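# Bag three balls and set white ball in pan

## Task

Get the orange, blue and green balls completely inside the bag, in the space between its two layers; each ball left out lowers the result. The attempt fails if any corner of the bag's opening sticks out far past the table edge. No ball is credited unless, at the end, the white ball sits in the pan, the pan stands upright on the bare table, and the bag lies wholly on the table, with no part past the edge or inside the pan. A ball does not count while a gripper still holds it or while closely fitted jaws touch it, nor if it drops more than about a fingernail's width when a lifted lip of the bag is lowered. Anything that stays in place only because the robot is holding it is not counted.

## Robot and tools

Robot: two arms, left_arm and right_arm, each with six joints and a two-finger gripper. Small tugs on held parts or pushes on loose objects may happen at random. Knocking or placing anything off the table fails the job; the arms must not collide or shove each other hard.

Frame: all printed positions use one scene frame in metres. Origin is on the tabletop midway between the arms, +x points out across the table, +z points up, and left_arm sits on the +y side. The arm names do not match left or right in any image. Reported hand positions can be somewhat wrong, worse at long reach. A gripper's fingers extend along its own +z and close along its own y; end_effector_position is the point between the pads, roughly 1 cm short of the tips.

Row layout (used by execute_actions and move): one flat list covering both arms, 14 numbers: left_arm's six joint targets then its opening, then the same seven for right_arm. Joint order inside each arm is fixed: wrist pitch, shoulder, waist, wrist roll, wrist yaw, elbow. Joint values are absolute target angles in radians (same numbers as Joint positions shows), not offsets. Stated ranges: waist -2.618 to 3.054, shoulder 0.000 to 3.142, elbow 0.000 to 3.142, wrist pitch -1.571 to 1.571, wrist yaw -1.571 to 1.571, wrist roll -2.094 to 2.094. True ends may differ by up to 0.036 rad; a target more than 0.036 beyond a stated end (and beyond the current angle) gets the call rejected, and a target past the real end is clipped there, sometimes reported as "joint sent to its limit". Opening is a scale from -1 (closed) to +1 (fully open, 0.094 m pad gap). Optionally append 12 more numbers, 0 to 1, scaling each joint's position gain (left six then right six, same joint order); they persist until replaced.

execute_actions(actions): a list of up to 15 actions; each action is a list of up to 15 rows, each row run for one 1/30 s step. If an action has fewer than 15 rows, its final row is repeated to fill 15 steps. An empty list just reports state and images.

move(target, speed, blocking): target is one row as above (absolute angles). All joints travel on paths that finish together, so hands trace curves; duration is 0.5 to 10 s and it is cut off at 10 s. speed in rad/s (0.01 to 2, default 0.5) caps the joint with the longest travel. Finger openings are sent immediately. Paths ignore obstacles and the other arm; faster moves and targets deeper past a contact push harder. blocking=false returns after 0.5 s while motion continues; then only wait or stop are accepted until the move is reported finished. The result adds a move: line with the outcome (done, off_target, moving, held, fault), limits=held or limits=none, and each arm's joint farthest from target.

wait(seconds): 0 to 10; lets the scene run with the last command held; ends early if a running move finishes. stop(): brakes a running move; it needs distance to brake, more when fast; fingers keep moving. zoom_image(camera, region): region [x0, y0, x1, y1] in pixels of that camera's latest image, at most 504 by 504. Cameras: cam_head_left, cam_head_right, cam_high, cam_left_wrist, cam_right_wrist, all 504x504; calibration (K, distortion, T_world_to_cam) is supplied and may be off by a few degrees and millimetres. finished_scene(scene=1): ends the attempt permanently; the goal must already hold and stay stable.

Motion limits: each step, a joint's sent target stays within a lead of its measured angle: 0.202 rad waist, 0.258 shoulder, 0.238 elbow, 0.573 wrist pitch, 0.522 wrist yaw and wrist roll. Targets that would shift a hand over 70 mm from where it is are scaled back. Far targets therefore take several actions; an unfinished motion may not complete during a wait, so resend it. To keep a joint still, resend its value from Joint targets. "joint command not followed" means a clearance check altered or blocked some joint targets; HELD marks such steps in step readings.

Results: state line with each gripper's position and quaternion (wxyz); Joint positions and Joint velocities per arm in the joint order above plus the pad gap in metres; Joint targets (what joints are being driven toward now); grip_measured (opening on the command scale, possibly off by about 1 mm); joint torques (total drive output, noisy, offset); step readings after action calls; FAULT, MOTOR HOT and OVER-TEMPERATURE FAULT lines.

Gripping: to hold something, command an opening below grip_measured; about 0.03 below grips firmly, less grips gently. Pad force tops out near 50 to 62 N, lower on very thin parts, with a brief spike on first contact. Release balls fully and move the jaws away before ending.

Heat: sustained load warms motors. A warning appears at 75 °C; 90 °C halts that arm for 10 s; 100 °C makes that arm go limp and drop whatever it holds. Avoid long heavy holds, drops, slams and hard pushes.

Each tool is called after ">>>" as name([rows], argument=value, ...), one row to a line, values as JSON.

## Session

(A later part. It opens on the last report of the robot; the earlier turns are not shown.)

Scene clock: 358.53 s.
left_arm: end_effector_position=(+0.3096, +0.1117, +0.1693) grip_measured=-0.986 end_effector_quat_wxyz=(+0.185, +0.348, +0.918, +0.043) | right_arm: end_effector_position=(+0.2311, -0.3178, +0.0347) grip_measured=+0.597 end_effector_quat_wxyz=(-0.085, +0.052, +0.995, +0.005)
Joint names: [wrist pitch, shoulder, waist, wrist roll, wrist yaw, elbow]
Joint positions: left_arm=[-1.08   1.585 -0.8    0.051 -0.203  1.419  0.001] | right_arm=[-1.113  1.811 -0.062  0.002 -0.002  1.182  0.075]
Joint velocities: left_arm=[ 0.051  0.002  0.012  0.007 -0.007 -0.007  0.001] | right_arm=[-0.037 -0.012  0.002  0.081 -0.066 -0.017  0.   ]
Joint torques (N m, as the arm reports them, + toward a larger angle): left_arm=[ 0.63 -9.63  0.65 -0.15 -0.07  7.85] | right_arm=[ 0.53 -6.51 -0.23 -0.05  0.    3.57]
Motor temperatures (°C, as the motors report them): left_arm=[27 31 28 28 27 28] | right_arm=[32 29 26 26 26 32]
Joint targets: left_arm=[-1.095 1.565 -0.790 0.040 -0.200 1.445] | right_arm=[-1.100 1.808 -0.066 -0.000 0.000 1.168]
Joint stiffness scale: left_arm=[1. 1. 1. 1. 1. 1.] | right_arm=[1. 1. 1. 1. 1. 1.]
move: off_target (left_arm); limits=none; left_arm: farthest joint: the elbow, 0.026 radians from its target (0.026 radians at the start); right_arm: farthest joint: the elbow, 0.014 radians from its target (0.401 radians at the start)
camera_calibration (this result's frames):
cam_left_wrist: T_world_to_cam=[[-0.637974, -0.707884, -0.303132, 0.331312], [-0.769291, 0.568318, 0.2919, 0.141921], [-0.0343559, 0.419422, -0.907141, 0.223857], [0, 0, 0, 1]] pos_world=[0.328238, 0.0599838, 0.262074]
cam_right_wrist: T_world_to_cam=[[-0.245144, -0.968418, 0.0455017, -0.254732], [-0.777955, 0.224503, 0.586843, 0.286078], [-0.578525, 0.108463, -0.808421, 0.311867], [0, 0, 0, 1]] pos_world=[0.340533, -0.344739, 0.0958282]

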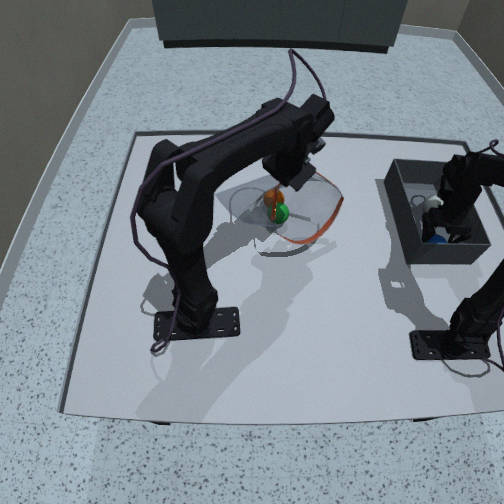

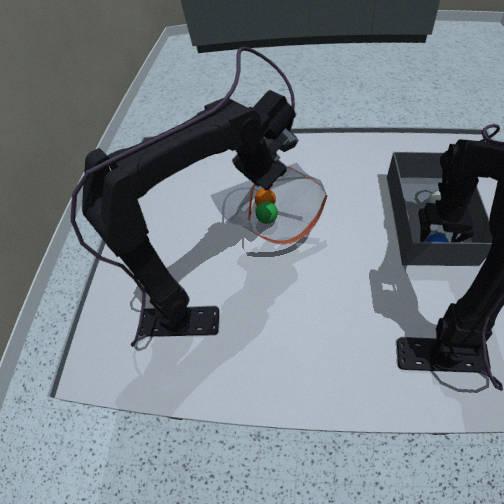

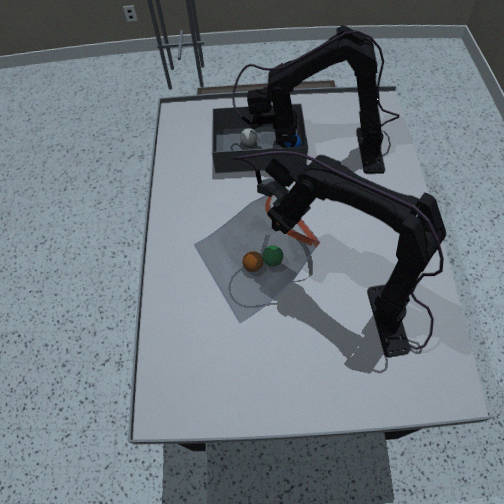

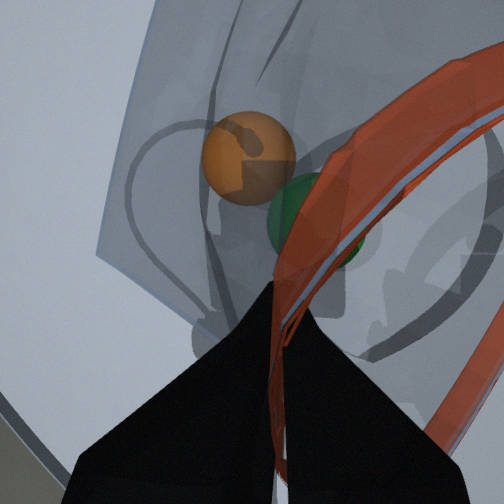

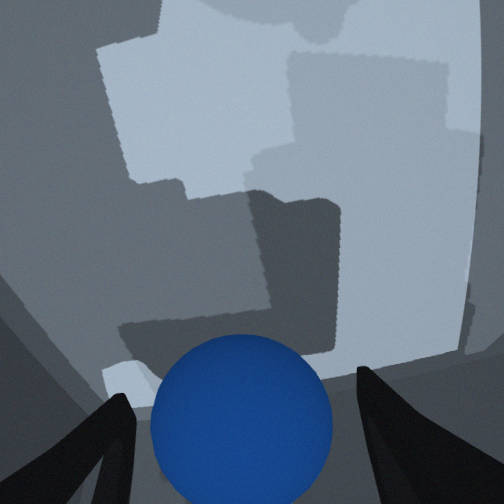

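>>> execute_actions([
  [[-1.095,1.565,-0.79,0.04,-0.2,1.445,-1, -1.14,1.808,-0.066,0,0,1.168,0.3]],
  [[-1.095,1.565,-0.79,0.04,-0.2,1.445,-1, -1.14,1.808,-0.066,0,0,1.168,0.08]],
])

>>> move(target=[-1.095,1.565,-0.79,0.04,-0.2,1.445,-1, -1.45,1.75,-0.06,0,0,1.72,0.08], speed=0.7)

>>> move(target=[-1.095,1.565,-0.79,0.04,-0.2,1.445,-1, 0.02,0.98,0.84,0,0,0.5,0.08], speed=1.0)

>>> move(target=[-1.095,1.565,-0.79,0.04,-0.2,1.445,-1, 0.337,1.494,0.835,0,0,0.72,0.08], speed=0.6)

>>> move(target=[-1.095,1.565,-0.79,0.04,-0.2,1.445,-1, 0.555,1.83,0.80,0,0,0.822,0.08], speed=0.4)

Scene clock: 366.10 s.
left_arm: end_effector_position=(+0.3096, +0.1117, +0.1693) grip_measured=-0.986 end_effector_quat_wxyz=(+0.185, +0.348, +0.918, +0.043) | right_arm: end_effector_position=(+0.2268, -0.3174, +0.0355) grip_measured=+0.088 end_effector_quat_wxyz=(-0.094, +0.052, +0.994, +0.006)
Joint names: [wrist pitch, shoulder, waist, wrist roll, wrist yaw, elbow]
Joint positions: left_arm=[-1.08   1.585 -0.8    0.051 -0.203  1.419  0.001] | right_arm=[-1.131  1.811 -0.062  0.002 -0.002  1.182  0.051]
Joint velocities: left_arm=[-0.037 -0.017  0.002 -0.007 -0.007 -0.012  0.001] | right_arm=[-0.007  0.007  0.002  0.051  0.037 -0.002  0.001]
Joint torques (N m, as the arm reports them, + toward a larger angle): left_arm=[ 0.61 -9.65  0.65 -0.14 -0.06  7.84] | right_arm=[ 0.26 -6.5  -0.23 -0.05  0.    3.56]
Motor temperatures (°C, as the motors report them): left_arm=[27 31 28 28 27 28] | right_arm=[31 29 26 26 26 32]
Joint targets: left_arm=[-1.095 1.565 -0.790 0.040 -0.200 1.445] | right_arm=[-1.140 1.808 -0.066 0.000 0.000 1.168]
Joint stiffness scale: left_arm=[1. 1. 1. 1. 1. 1.] | right_arm=[1. 1. 1. 1. 1. 1.]
Step readings (joint positions; steps 1 to 15: 1st action; 16 to 30: 2nd action):
0: left_arm=[-1.080 1.585 -0.800 0.051 -0.203 1.419] | right_arm=[-1.113 1.811 -0.062 0.002 -0.002 1.182]
1: left_arm=[-1.080 1.585 -0.800 0.051 -0.203 1.419] | right_arm=[-1.114 1.811 -0.062 0.002 -0.002 1.182]
2: left_arm=[-1.080 1.585 -0.800 0.051 -0.203 1.419] | right_arm=[-1.117 1.811 -0.062 0.002 -0.002 1.182]
4: left_arm=[-1.080 1.585 -0.800 0.051 -0.203 1.419] | right_arm=[-1.123 1.811 -0.062 0.002 -0.002 1.182]
8: left_arm=[-1.080 1.585 -0.800 0.051 -0.203 1.419] | right_arm=[-1.128 1.811 -0.062 0.002 -0.002 1.182]
15: left_arm=[-1.080 1.585 -0.800 0.051 -0.203 1.419] | right_arm=[-1.131 1.811 -0.062 0.002 -0.002 1.182]
16: left_arm=[-1.080 1.585 -0.800 0.051 -0.203 1.419] | right_arm=[-1.131 1.811 -0.062 0.002 -0.002 1.182]
17: left_arm=[-1.080 1.585 -0.800 0.051 -0.203 1.419] | right_arm=[-1.131 1.811 -0.062 0.002 -0.002 1.182]
19: left_arm=[-1.080 1.585 -0.800 0.051 -0.203 1.419] | right_arm=[-1.131 1.811 -0.062 0.002 -0.002 1.182]
23: left_arm=[-1.080 1.585 -0.800 0.051 -0.203 1.419] | right_arm=[-1.131 1.811 -0.062 0.002 -0.002 1.182]
30: Joint positions above
camera_calibration (this result's frames):
cam_left_wrist: T_world_to_cam=[[-0.637974, -0.707884, -0.303132, 0.331312], [-0.769291, 0.568318, 0.2919, 0.141921], [-0.0343559, 0.419422, -0.907141, 0.223857], [0, 0, 0, 1]] pos_world=[0.328238, 0.0599838, 0.262074]
cam_right_wrist: T_world_to_cam=[[-0.244309, -0.968505, 0.048078, -0.255709], [-0.767362, 0.223406, 0.601037, 0.278859], [-0.592848, 0.109945, -0.797774, 0.313283], [0, 0, 0, 1]] pos_world=[0.337243, -0.344398, 0.0946183]

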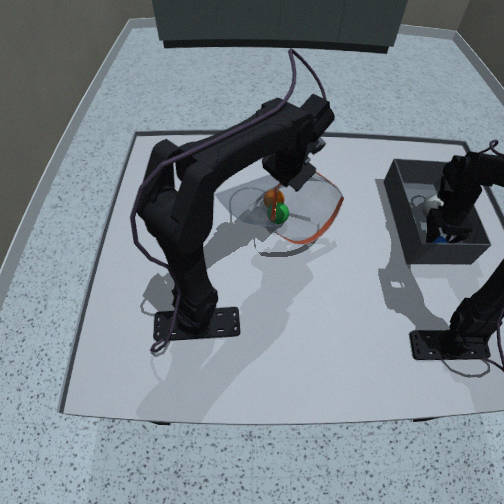

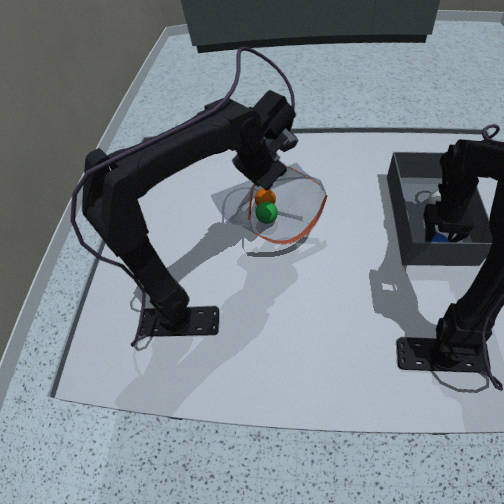

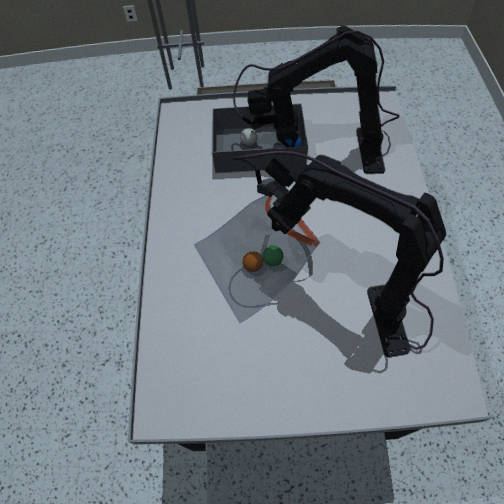

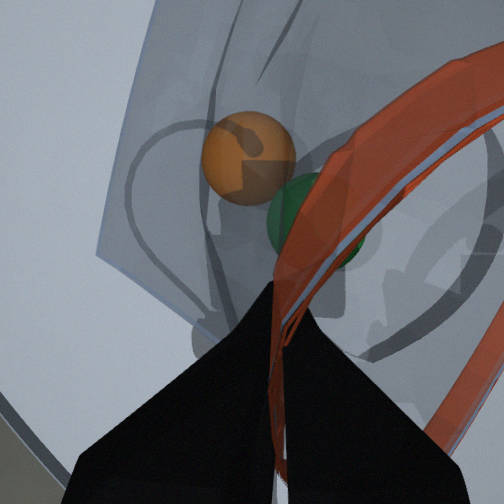

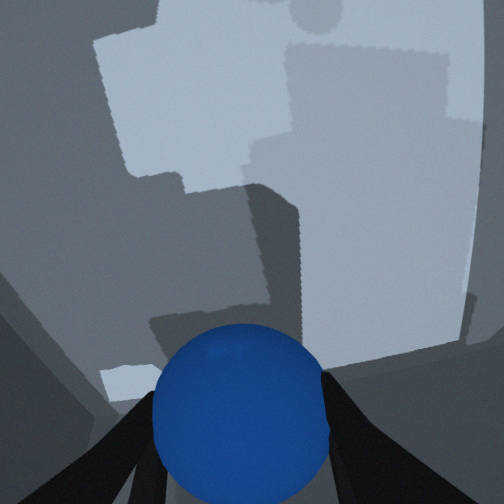

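Scene clock: 367.67 s.
left_arm: end_effector_position=(+0.3096, +0.1117, +0.1693) grip_measured=-0.986 end_effector_quat_wxyz=(+0.185, +0.348, +0.918, +0.043) | right_arm: end_effector_position=(+0.2891, -0.3238, +0.1706) grip_measured=+0.088 end_effector_quat_wxyz=(+0.026, +0.053, +0.998, -0.001)
Joint names: [wrist pitch, shoulder, waist, wrist roll, wrist yaw, elbow]
Joint positions: left_arm=[-1.08   1.585 -0.8    0.051 -0.203  1.419  0.001] | right_arm=[-1.442  1.764 -0.062  0.002 -0.002  1.687  0.051]
Joint velocities: left_arm=[-0.007 -0.012 -0.002  0.051  0.037  0.017  0.   ] | right_arm=[-0.007 -0.017 -0.012  0.007 -0.007 -0.002 -0.   ]
Joint torques (N m, as the arm reports them, + toward a larger angle): left_arm=[ 0.61 -9.66  0.65 -0.15 -0.06  7.9 ] | right_arm=[ 0.77 -7.37  0.17 -0.05  0.    7.08]
Motor temperatures (°C, as the motors report them): left_arm=[27 31 28 28 27 28] | right_arm=[31 29 26 26 26 32]
Joint targets: left_arm=[-1.095 1.565 -0.790 0.040 -0.200 1.445] | right_arm=[-1.450 1.750 -0.060 -0.000 0.000 1.720]
Joint stiffness scale: left_arm=[1. 1. 1. 1. 1. 1.] | right_arm=[1. 1. 1. 1. 1. 1.]
move: off_target (left_arm, right_arm); limits=none; left_arm: farthest joint: the elbow, 0.026 radians from its target (0.026 radians at the start); right_arm: farthest joint: the elbow, 0.033 radians from its target (0.538 radians at the start)
camera_calibration (this result's frames):
cam_left_wrist: T_world_to_cam=[[-0.637974, -0.707884, -0.303132, 0.331312], [-0.769291, 0.568318, 0.2919, 0.141921], [-0.0343559, 0.419422, -0.907141, 0.223857], [0, 0, 0, 1]] pos_world=[0.328238, 0.0599838, 0.262074]
cam_right_wrist: T_world_to_cam=[[-0.251596, -0.96775, 0.012594, -0.244813], [-0.887184, 0.235812, 0.396608, 0.320527], [-0.386787, 0.0886118, -0.917902, 0.412723], [0, 0, 0, 1]] pos_world=[0.382408, -0.349074, 0.254799]

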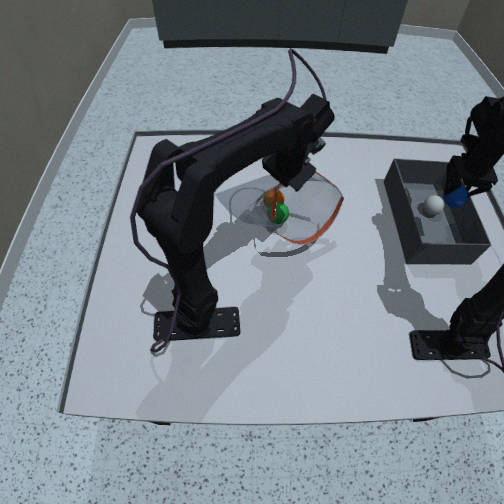

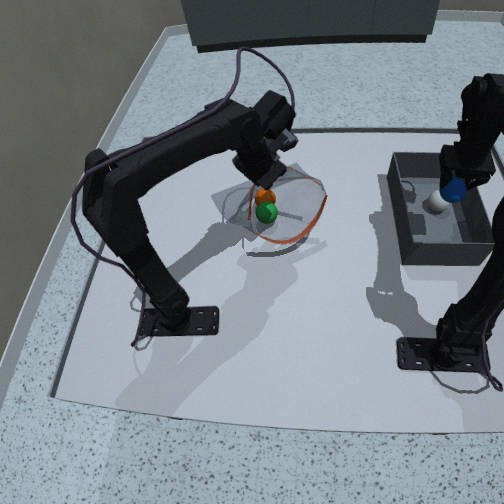

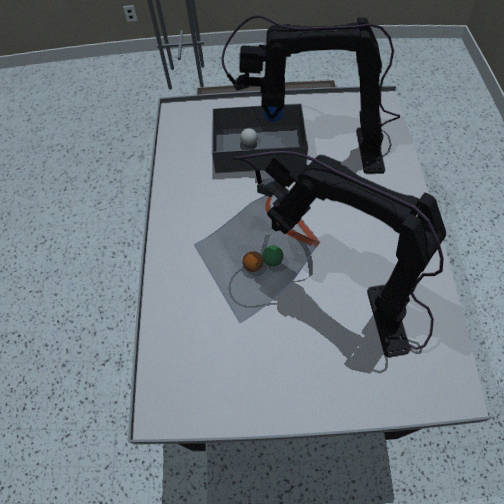

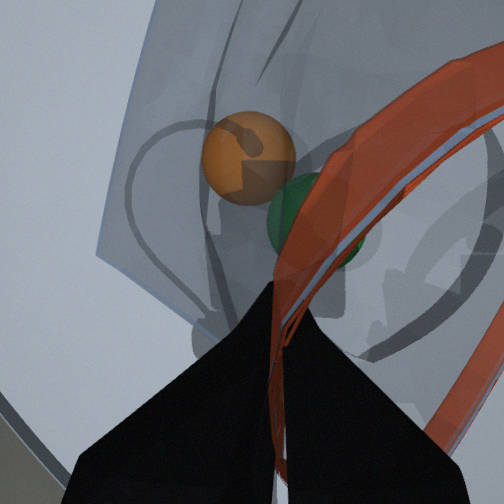

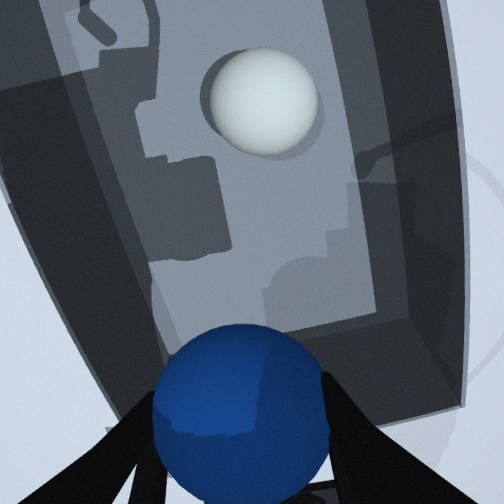

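Scene clock: 370.03 s.
left_arm: end_effector_position=(+0.3096, +0.1117, +0.1693) grip_measured=-0.986 end_effector_quat_wxyz=(+0.185, +0.348, +0.918, +0.043) | right_arm: end_effector_position=(+0.1985, -0.0481, +0.1612) grip_measured=+0.088 end_effector_quat_wxyz=(+0.474, -0.329, +0.792, +0.198)
Joint names: [wrist pitch, shoulder, waist, wrist roll, wrist yaw, elbow]
Joint positions: left_arm=[-1.08   1.585 -0.8    0.051 -0.203  1.419  0.001] | right_arm=[-0.001  1.002  0.829  0.002 -0.001  0.511  0.051]
Joint velocities: left_arm=[-0.11   0.002 -0.007  0.022 -0.022  0.002 -0.001] | right_arm=[ 0.007 -0.007  0.002  0.037 -0.022 -0.002  0.   ]
Joint torques (N m, as the arm reports them, + toward a larger angle): left_arm=[ 0.62 -9.67  0.69 -0.14 -0.06  7.85] | right_arm=[ 2.62 -3.38  0.78 -0.05 -0.01  5.32]
Motor temperatures (°C, as the motors report them): left_arm=[27 31 28 28 27 28] | right_arm=[31 29 26 26 26 32]
Joint targets: left_arm=[-1.095 1.565 -0.790 0.040 -0.200 1.445] | right_arm=[0.020 0.980 0.840 0.000 -0.000 0.500]
Joint stiffness scale: left_arm=[1. 1. 1. 1. 1. 1.] | right_arm=[1. 1. 1. 1. 1. 1.]
move: off_target (left_arm, right_arm); limits=none; left_arm: farthest joint: the elbow, 0.026 radians from its target (0.026 radians at the start); right_arm: farthest joint: the shoulder, 0.022 radians from its target (0.784 radians at the start)
camera_calibration (this result's frames):
cam_left_wrist: T_world_to_cam=[[-0.637974, -0.707884, -0.303132, 0.331312], [-0.769291, 0.568318, 0.2919, 0.141921], [-0.0343559, 0.419422, -0.907141, 0.223857], [0, 0, 0, 1]] pos_world=[0.328238, 0.0599838, 0.262074]
cam_right_wrist: T_world_to_cam=[[0.63804, -0.760238, -0.122243, -0.145564], [-0.671575, -0.47176, -0.57134, 0.25798], [0.376685, 0.446633, -0.811559, 0.193171], [0, 0, 0, 1]] pos_world=[0.193364, -0.0752347, 0.28637]

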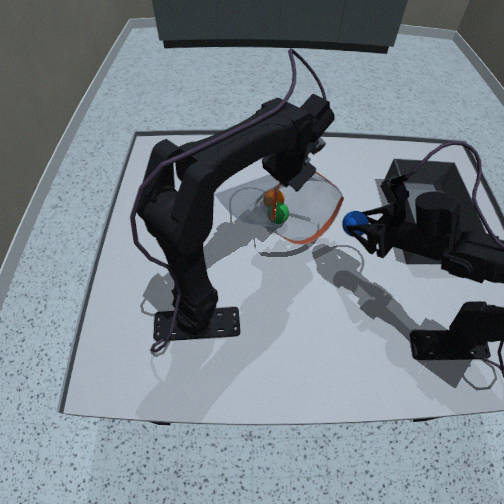

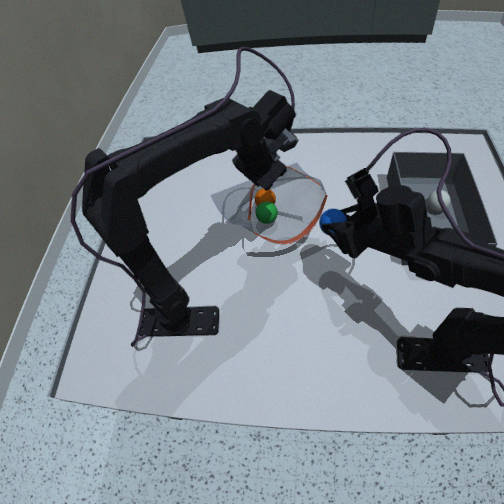

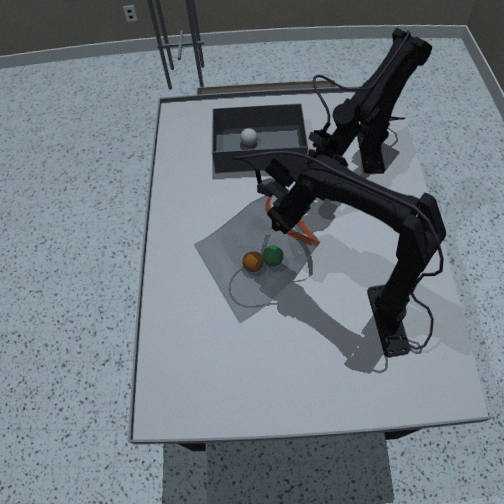

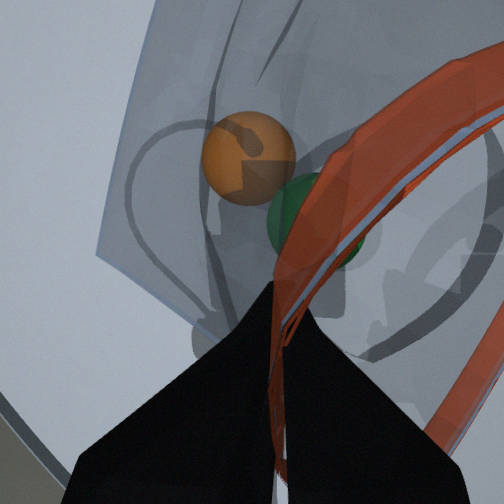

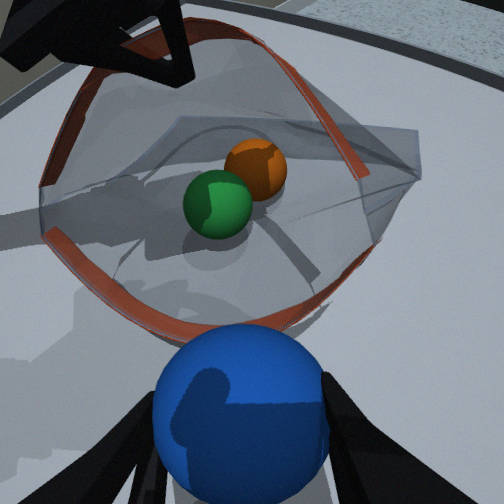

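Scene clock: 371.60 s.
left_arm: end_effector_position=(+0.3096, +0.1117, +0.1693) grip_measured=-0.986 end_effector_quat_wxyz=(+0.185, +0.348, +0.918, +0.043) | right_arm: end_effector_position=(+0.2605, +0.0142, +0.1240) grip_measured=+0.088 end_effector_quat_wxyz=(+0.470, -0.330, +0.795, +0.196)
Joint names: [wrist pitch, shoulder, waist, wrist roll, wrist yaw, elbow]
Joint positions: left_arm=[-1.08   1.585 -0.8    0.051 -0.203  1.419  0.001] | right_arm=[ 0.316  1.496  0.829  0.002 -0.001  0.677  0.051]
Joint velocities: left_arm=[-0.007  0.007 -0.007 -0.022 -0.022  0.007  0.   ] | right_arm=[-0.066 -0.002  0.012 -0.095  0.037  0.007 -0.001]
Joint torques (N m, as the arm reports them, + toward a larger angle): left_arm=[ 0.62 -9.66  0.63 -0.15 -0.05  7.92] | right_arm=[ 2.63 -5.01  0.44 -0.05  0.    8.23]
Motor temperatures (°C, as the motors report them): left_arm=[27 31 28 28 27 28] | right_arm=[31 29 26 26 26 32]
Joint targets: left_arm=[-1.095 1.565 -0.790 0.040 -0.200 1.445] | right_arm=[0.337 1.494 0.835 -0.000 -0.000 0.720]
Joint stiffness scale: left_arm=[1. 1. 1. 1. 1. 1.] | right_arm=[1. 1. 1. 1. 1. 1.]
move: off_target (left_arm, right_arm); limits=none; left_arm: farthest joint: the elbow, 0.026 radians from its target (0.026 radians at the start); right_arm: farthest joint: the elbow, 0.043 radians from its target (0.209 radians at the start)
camera_calibration (this result's frames):
cam_left_wrist: T_world_to_cam=[[-0.637974, -0.707884, -0.303132, 0.331312], [-0.769291, 0.568318, 0.2919, 0.141921], [-0.0343559, 0.419422, -0.907141, 0.223857], [0, 0, 0, 1]] pos_world=[0.328238, 0.0599838, 0.262074]
cam_right_wrist: T_world_to_cam=[[0.637057, -0.761225, -0.121217, -0.142149], [-0.676149, -0.476358, -0.562055, 0.307882], [0.370108, 0.440022, -0.818169, 0.114399], [0, 0, 0, 1]] pos_world=[0.256391, -0.0118839, 0.249414]

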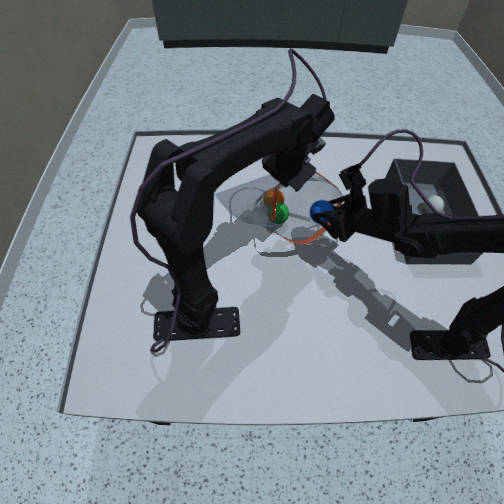

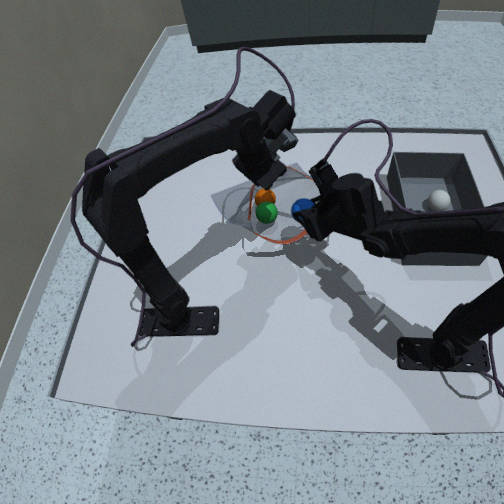

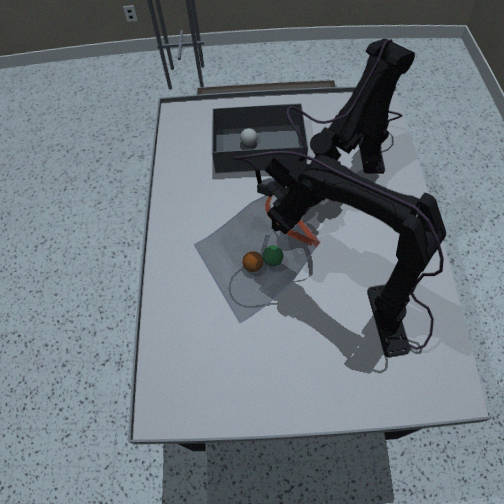

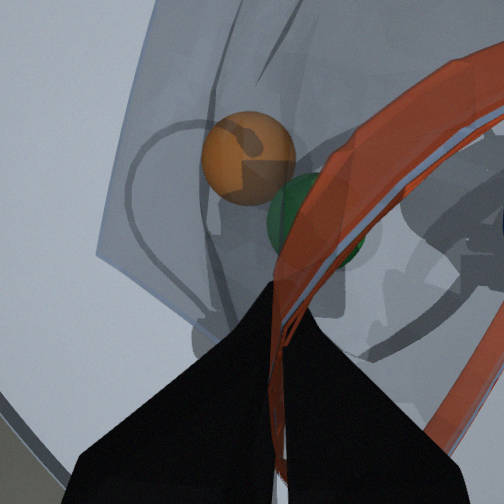

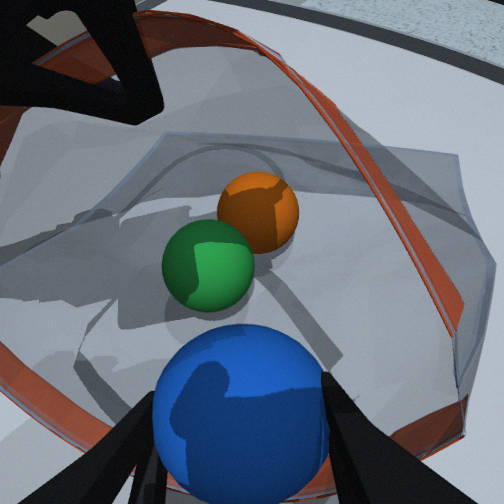

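Scene clock: 373.13 s.
left_arm: end_effector_position=(+0.3096, +0.1117, +0.1693) grip_measured=-0.986 end_effector_quat_wxyz=(+0.185, +0.348, +0.918, +0.043) | right_arm: end_effector_position=(+0.3006, +0.0431, +0.0674) grip_measured=+0.088 end_effector_quat_wxyz=(+0.465, -0.325, +0.801, +0.190)
Joint names: [wrist pitch, shoulder, waist, wrist roll, wrist yaw, elbow]
Joint positions: left_arm=[-1.08   1.585 -0.8    0.05  -0.203  1.419  0.001] | right_arm=[ 0.535  1.833  0.812  0.002 -0.001  0.781  0.051]
Joint velocities: left_arm=[ 0.037 -0.002 -0.002  0.007 -0.022  0.002  0.001] | right_arm=[-0.022 -0.002 -0.012 -0.051 -0.007 -0.002 -0.   ]
Joint torques (N m, as the arm reports them, + toward a larger angle): left_arm=[ 0.63 -9.65  0.65 -0.15 -0.07  7.85] | right_arm=[ 2.59 -7.06 -0.84 -0.05  0.    7.42]
Motor temperatures (°C, as the motors report them): left_arm=[27 31 28 28 27 28] | right_arm=[32 29 26 26 26 32]
Joint targets: left_arm=[-1.095 1.565 -0.790 0.040 -0.200 1.445] | right_arm=[0.555 1.830 0.800 0.000 0.000 0.822]
Joint stiffness scale: left_arm=[1. 1. 1. 1. 1. 1.] | right_arm=[1. 1. 1. 1. 1. 1.]
move: off_target (left_arm, right_arm); limits=none; left_arm: farthest joint: the elbow, 0.026 radians from its target (0.026 radians at the start); right_arm: farthest joint: the elbow, 0.041 radians from its target (0.145 radians at the start)
camera_calibration (this result's frames):
cam_left_wrist: T_world_to_cam=[[-0.637729, -0.708153, -0.30302, 0.331247], [-0.769487, 0.568087, 0.291835, 0.142019], [-0.0345218, 0.419282, -0.9072, 0.223934], [0, 0, 0, 1]] pos_world=[0.328258, 0.0600034, 0.262081]
cam_right_wrist: T_world_to_cam=[[0.622938, -0.773029, -0.119895, -0.147868], [-0.68983, -0.470561, -0.550188, 0.320008], [0.368893, 0.42544, -0.826389, 0.0421358], [0, 0, 0, 1]] pos_world=[0.29732, 0.0183507, 0.193157]

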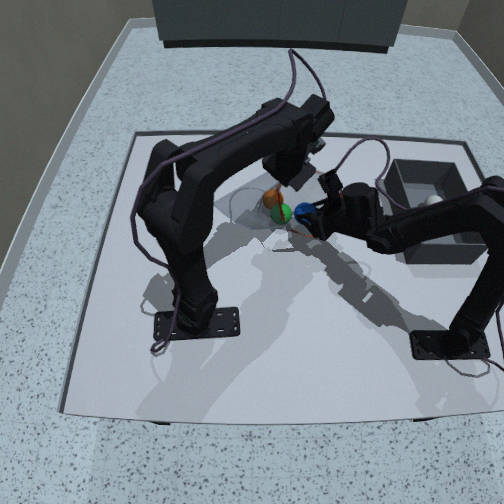

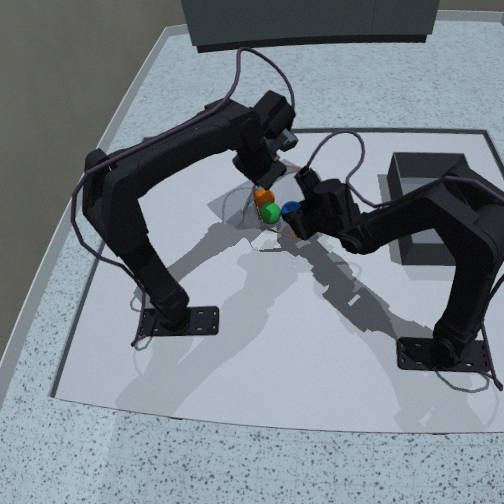

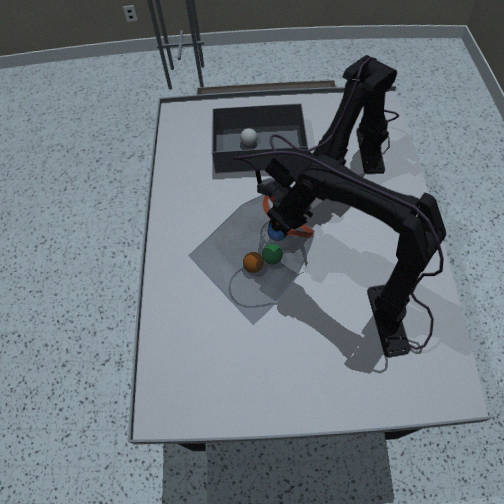

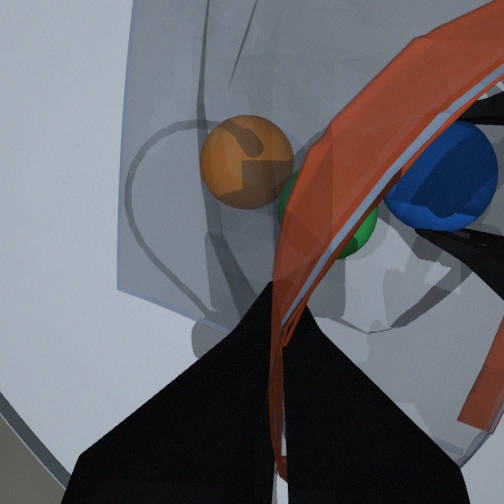

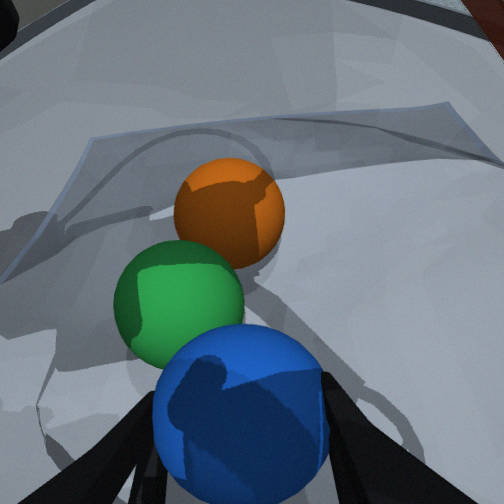

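>>> execute_actions([
  [[-1.095,1.565,-0.79,0.04,-0.2,1.445,-1, 0.555,1.83,0.80,0,0,0.822,0.45]],
])

>>> move(target=[-1.095,1.565,-0.79,0.04,-0.2,1.445,-1, 0.0,0.8,0.80,0,0,0.4,0.45], speed=0.8)

Scene clock: 376.97 s.
left_arm: end_effector_position=(+0.3096, +0.1116, +0.1693) grip_measured=-0.986 end_effector_quat_wxyz=(+0.185, +0.348, +0.918, +0.042) | right_arm: end_effector_position=(+0.3008, +0.0433, +0.0679) grip_measured=+0.447 end_effector_quat_wxyz=(+0.466, -0.324, +0.801, +0.190)
Joint names: [wrist pitch, shoulder, waist, wrist roll, wrist yaw, elbow]
Joint positions: left_arm=[-1.08   1.585 -0.8    0.05  -0.202  1.419  0.001] | right_arm=[ 0.538  1.833  0.812  0.002 -0.001  0.781  0.068]
Joint velocities: left_arm=[-0.022 -0.002  0.002  0.022  0.022  0.007  0.001] | right_arm=[-0.066  0.007 -0.007  0.007 -0.051  0.002 -0.   ]
Joint torques (N m, as the arm reports them, + toward a larger angle): left_arm=[ 0.62 -9.68  0.65 -0.13 -0.07  7.81] | right_arm=[ 2.58 -7.04 -0.8  -0.05  0.    7.43]
Motor temperatures (°C, as the motors report them): left_arm=[27 31 28 28 27 28] | right_arm=[33 29 26 26 26 32]
Joint targets: left_arm=[-1.095 1.565 -0.790 0.040 -0.200 1.445] | right_arm=[0.555 1.830 0.800 -0.000 -0.000 0.822]
Joint stiffness scale: left_arm=[1. 1. 1. 1. 1. 1.] | right_arm=[1. 1. 1. 1. 1. 1.]
Step readings (joint positions):
0: left_arm=[-1.080 1.585 -0.800 0.050 -0.203 1.419] | right_arm=[0.536 1.833 0.812 0.002 -0.001 0.781]
1: left_arm=[-1.080 1.585 -0.800 0.050 -0.203 1.419] | right_arm=[0.536 1.833 0.812 0.002 -0.001 0.781]
2: left_arm=[-1.080 1.585 -0.800 0.050 -0.203 1.419] | right_arm=[0.536 1.833 0.812 0.002 -0.001 0.781]
4: left_arm=[-1.080 1.585 -0.800 0.050 -0.202 1.419] | right_arm=[0.537 1.833 0.812 0.002 -0.001 0.781]
8: left_arm=[-1.080 1.585 -0.800 0.050 -0.202 1.419] | right_arm=[0.538 1.833 0.812 0.002 -0.001 0.781]
15: Joint positions above
camera_calibration (this result's frames):
cam_left_wrist: T_world_to_cam=[[-0.637886, -0.708158, -0.302676, 0.331171], [-0.769349, 0.568261, 0.291859, 0.141956], [-0.0346838, 0.419037, -0.907307, 0.224039], [0, 0, 0, 1]] pos_world=[0.328234, 0.0599732, 0.262078]
cam_right_wrist: T_world_to_cam=[[0.623135, -0.772837, -0.120105, -0.147836], [-0.688926, -0.469681, -0.552069, 0.320329], [0.370249, 0.426757, -0.825102, 0.0418347], [0, 0, 0, 1]] pos_world=[0.297316, 0.0183462, 0.193606]

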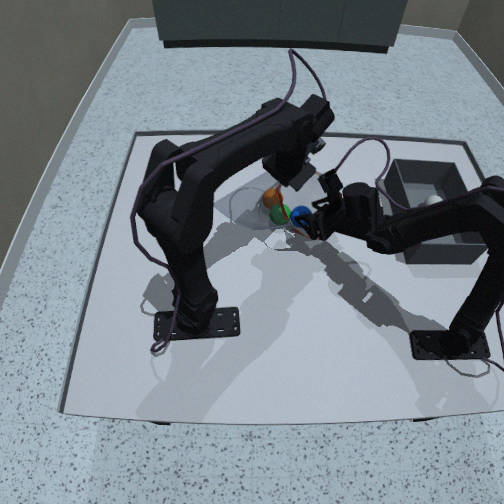

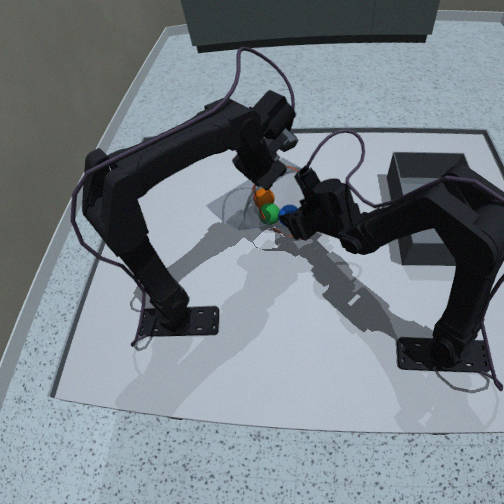

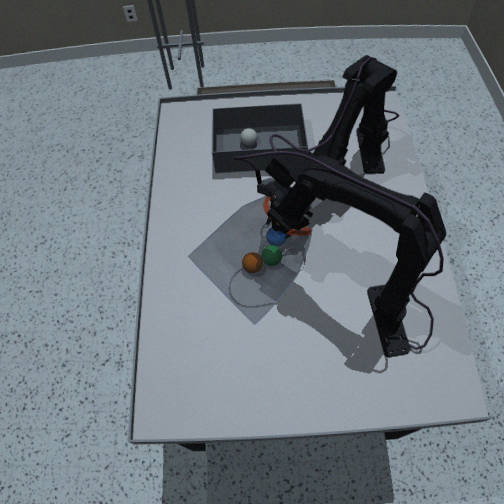

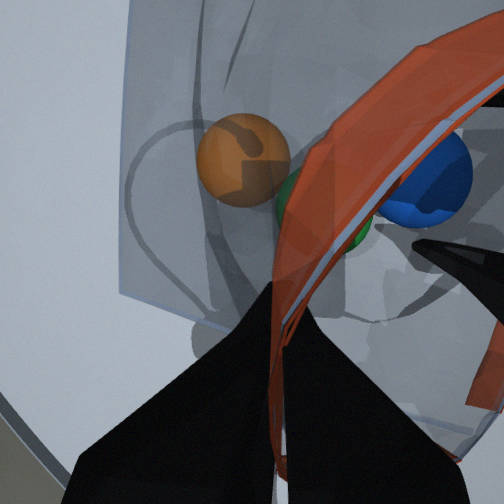

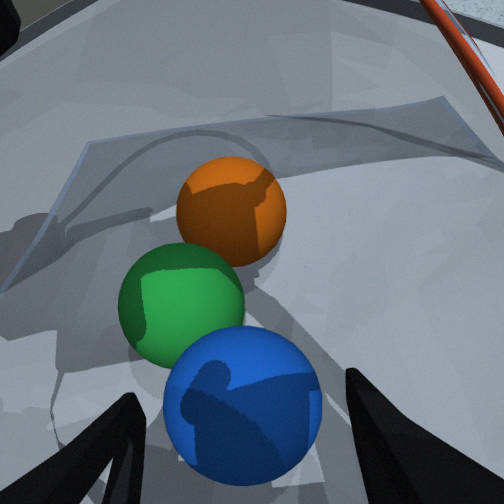

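Scene clock: 379.00 s.
left_arm: end_effector_position=(+0.3096, +0.1116, +0.1693) grip_measured=-0.986 end_effector_quat_wxyz=(+0.185, +0.348, +0.918, +0.042) | right_arm: end_effector_position=(+0.1854, -0.0689, +0.1737) grip_measured=+0.447 end_effector_quat_wxyz=(+0.512, -0.313, +0.772, +0.209)
Joint names: [wrist pitch, shoulder, waist, wrist roll, wrist yaw, elbow]
Joint positions: left_arm=[-1.08   1.585 -0.8    0.05  -0.202  1.419  0.001] | right_arm=[ 0.004  0.817  0.812  0.002 -0.001  0.414  0.068]
Joint velocities: left_arm=[ 0.051 -0.017  0.002 -0.081 -0.007  0.007  0.001] | right_arm=[-0.022  0.007 -0.007  0.022  0.037  0.002  0.001]
Joint torques (N m, as the arm reports them, + toward a larger angle): left_arm=[ 0.63 -9.65  0.68 -0.15 -0.06  7.86] | right_arm=[ 2.42 -2.   -0.81 -0.05  0.    5.22]
Motor temperatures (°C, as the motors report them): left_arm=[27 31 28 28 27 28] | right_arm=[33 29 26 26 26 32]
Joint targets: left_arm=[-1.095 1.565 -0.790 0.040 -0.200 1.445] | right_arm=[-0.000 0.800 0.800 0.000 -0.000 0.400]
Joint stiffness scale: left_arm=[1. 1. 1. 1. 1. 1.] | right_arm=[1. 1. 1. 1. 1. 1.]
move: off_target (left_arm); limits=none; left_arm: farthest joint: the elbow, 0.026 radians from its target (0.026 radians at the start); right_arm: farthest joint: the shoulder, 0.017 radians from its target (1.033 radians at the start)
camera_calibration (this result's frames):
cam_left_wrist: T_world_to_cam=[[-0.637886, -0.708158, -0.302676, 0.331171], [-0.769349, 0.568261, 0.291859, 0.141956], [-0.0346838, 0.419037, -0.907307, 0.224039], [0, 0, 0, 1]] pos_world=[0.328234, 0.0599732, 0.262078]
cam_right_wrist: T_world_to_cam=[[0.633578, -0.762687, -0.129951, -0.149428], [-0.638986, -0.421142, -0.643689, 0.256563], [0.436205, 0.490864, -0.754173, 0.199606], [0, 0, 0, 1]] pos_world=[0.171545, -0.103897, 0.296266]

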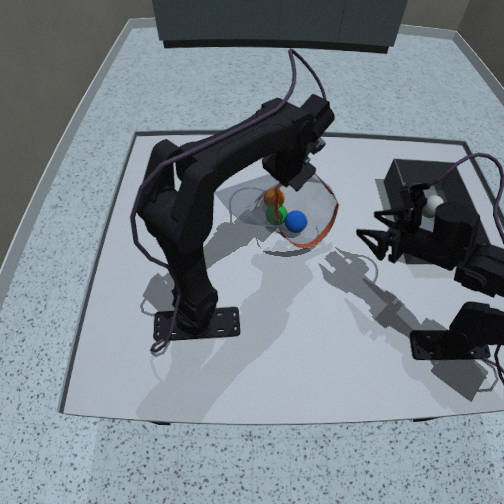

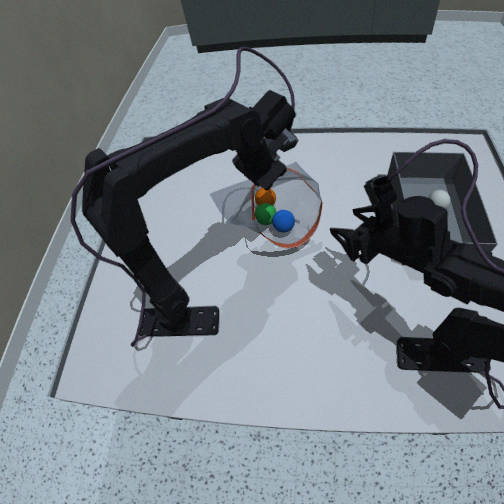

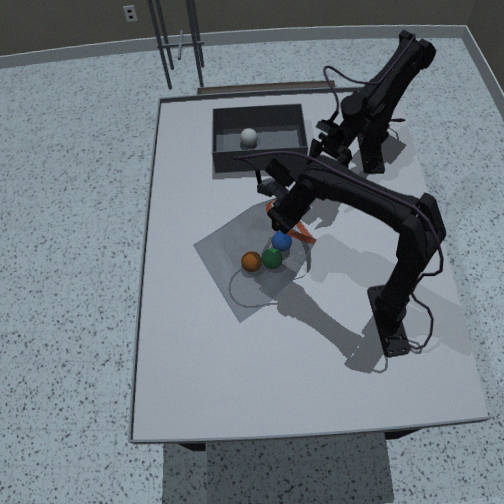

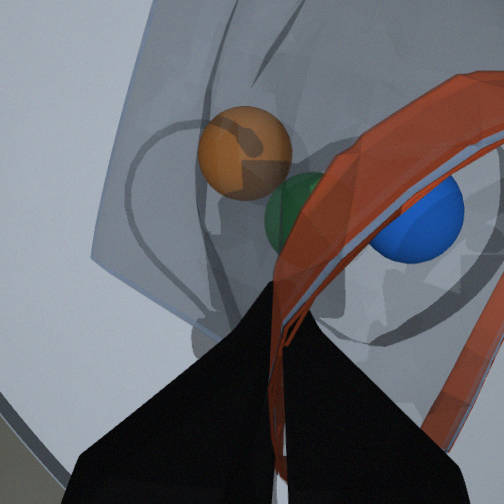

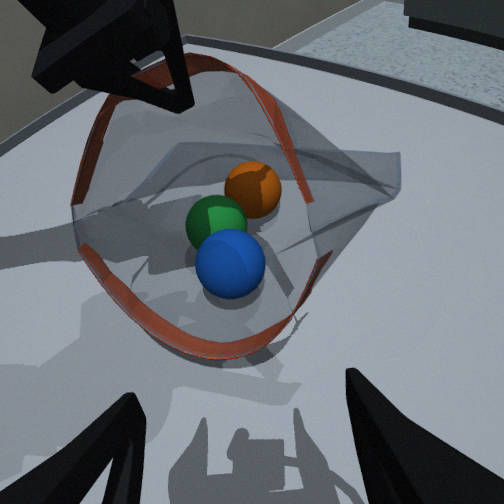

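>>> move(target=[-1.38,1.64,-0.9,0.04,-0.2,1.795,-1, 0.0,0.6,0.55,0,0,0.4,0.45], speed=0.2)

Scene clock: 384.13 s.
left_arm: end_effector_position=(+0.2906, +0.0865, +0.2437) grip_measured=-0.986 end_effector_quat_wxyz=(+0.194, +0.387, +0.901, +0.031) | right_arm: end_effector_position=(+0.2186, -0.1402, +0.2312) grip_measured=+0.447 end_effector_quat_wxyz=(+0.611, -0.199, +0.748, +0.164)
Joint names: [wrist pitch, shoulder, waist, wrist roll, wrist yaw, elbow]
Joint positions: left_arm=[-1.364  1.634 -0.888  0.05  -0.202  1.769  0.001] | right_arm=[ 0.002  0.618  0.562  0.002 -0.001  0.414  0.068]
Joint velocities: left_arm=[-0.051  0.002 -0.017 -0.022 -0.037  0.002  0.   ] | right_arm=[-0.007  0.002 -0.002  0.051 -0.051  0.012  0.   ]
Joint torques (N m, as the arm reports them, + toward a larger angle): left_arm=[ 0.66 -7.51 -0.79 -0.14 -0.07  7.49] | right_arm=[ 2.49 -1.08 -0.81 -0.06  0.    5.27]
Motor temperatures (°C, as the motors report them): left_arm=[27 31 28 28 27 29] | right_arm=[33 29 26 26 26 32]
Joint targets: left_arm=[-1.380 1.640 -0.900 0.040 -0.200 1.795] | right_arm=[0.000 0.600 0.550 -0.000 0.000 0.400]
Joint stiffness scale: left_arm=[1. 1. 1. 1. 1. 1.] | right_arm=[1. 1. 1. 1. 1. 1.]
move: off_target (left_arm); limits=none; left_arm: farthest joint: the elbow, 0.026 radians from its target (0.376 radians at the start); right_arm: farthest joint: the shoulder, 0.018 radians from its target (0.217 radians at the start)
camera_calibration (this result's frames):
cam_left_wrist: T_world_to_cam=[[-0.694505, -0.652555, -0.303042, 0.335588], [-0.719372, 0.637365, 0.276171, 0.103248], [0.0129318, 0.409802, -0.912083, 0.289565], [0, 0, 0, 1]] pos_world=[0.303596, 0.0345187, 0.337291]
cam_right_wrist: T_world_to_cam=[[0.448784, -0.882189, -0.142606, -0.19087], [-0.600754, -0.179691, -0.778978, 0.341521], [0.66158, 0.435264, -0.61062, 0.17321], [0, 0, 0, 1]] pos_world=[0.176237, -0.182407, 0.344583]

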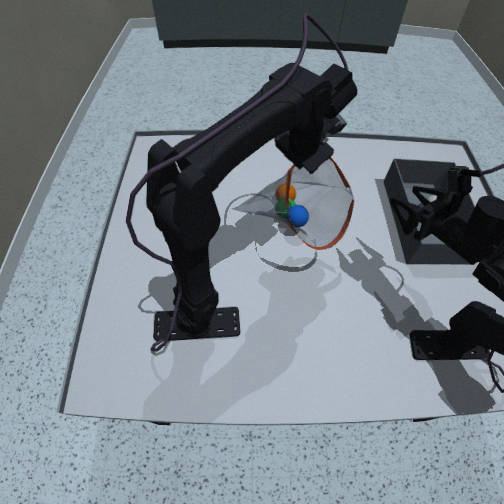

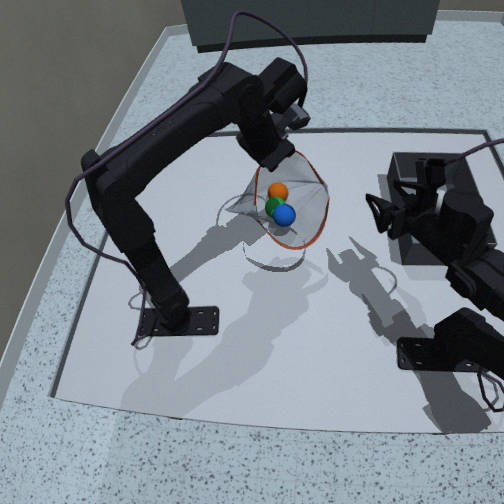

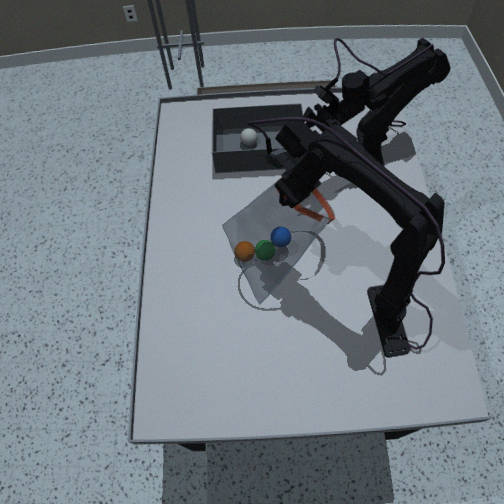

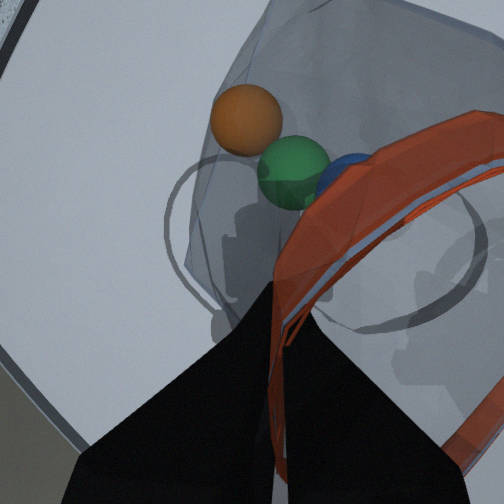

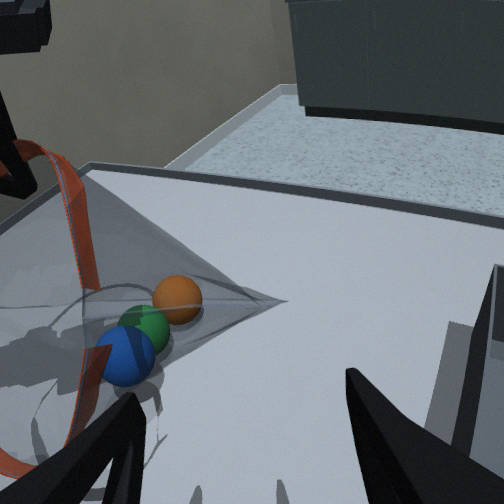

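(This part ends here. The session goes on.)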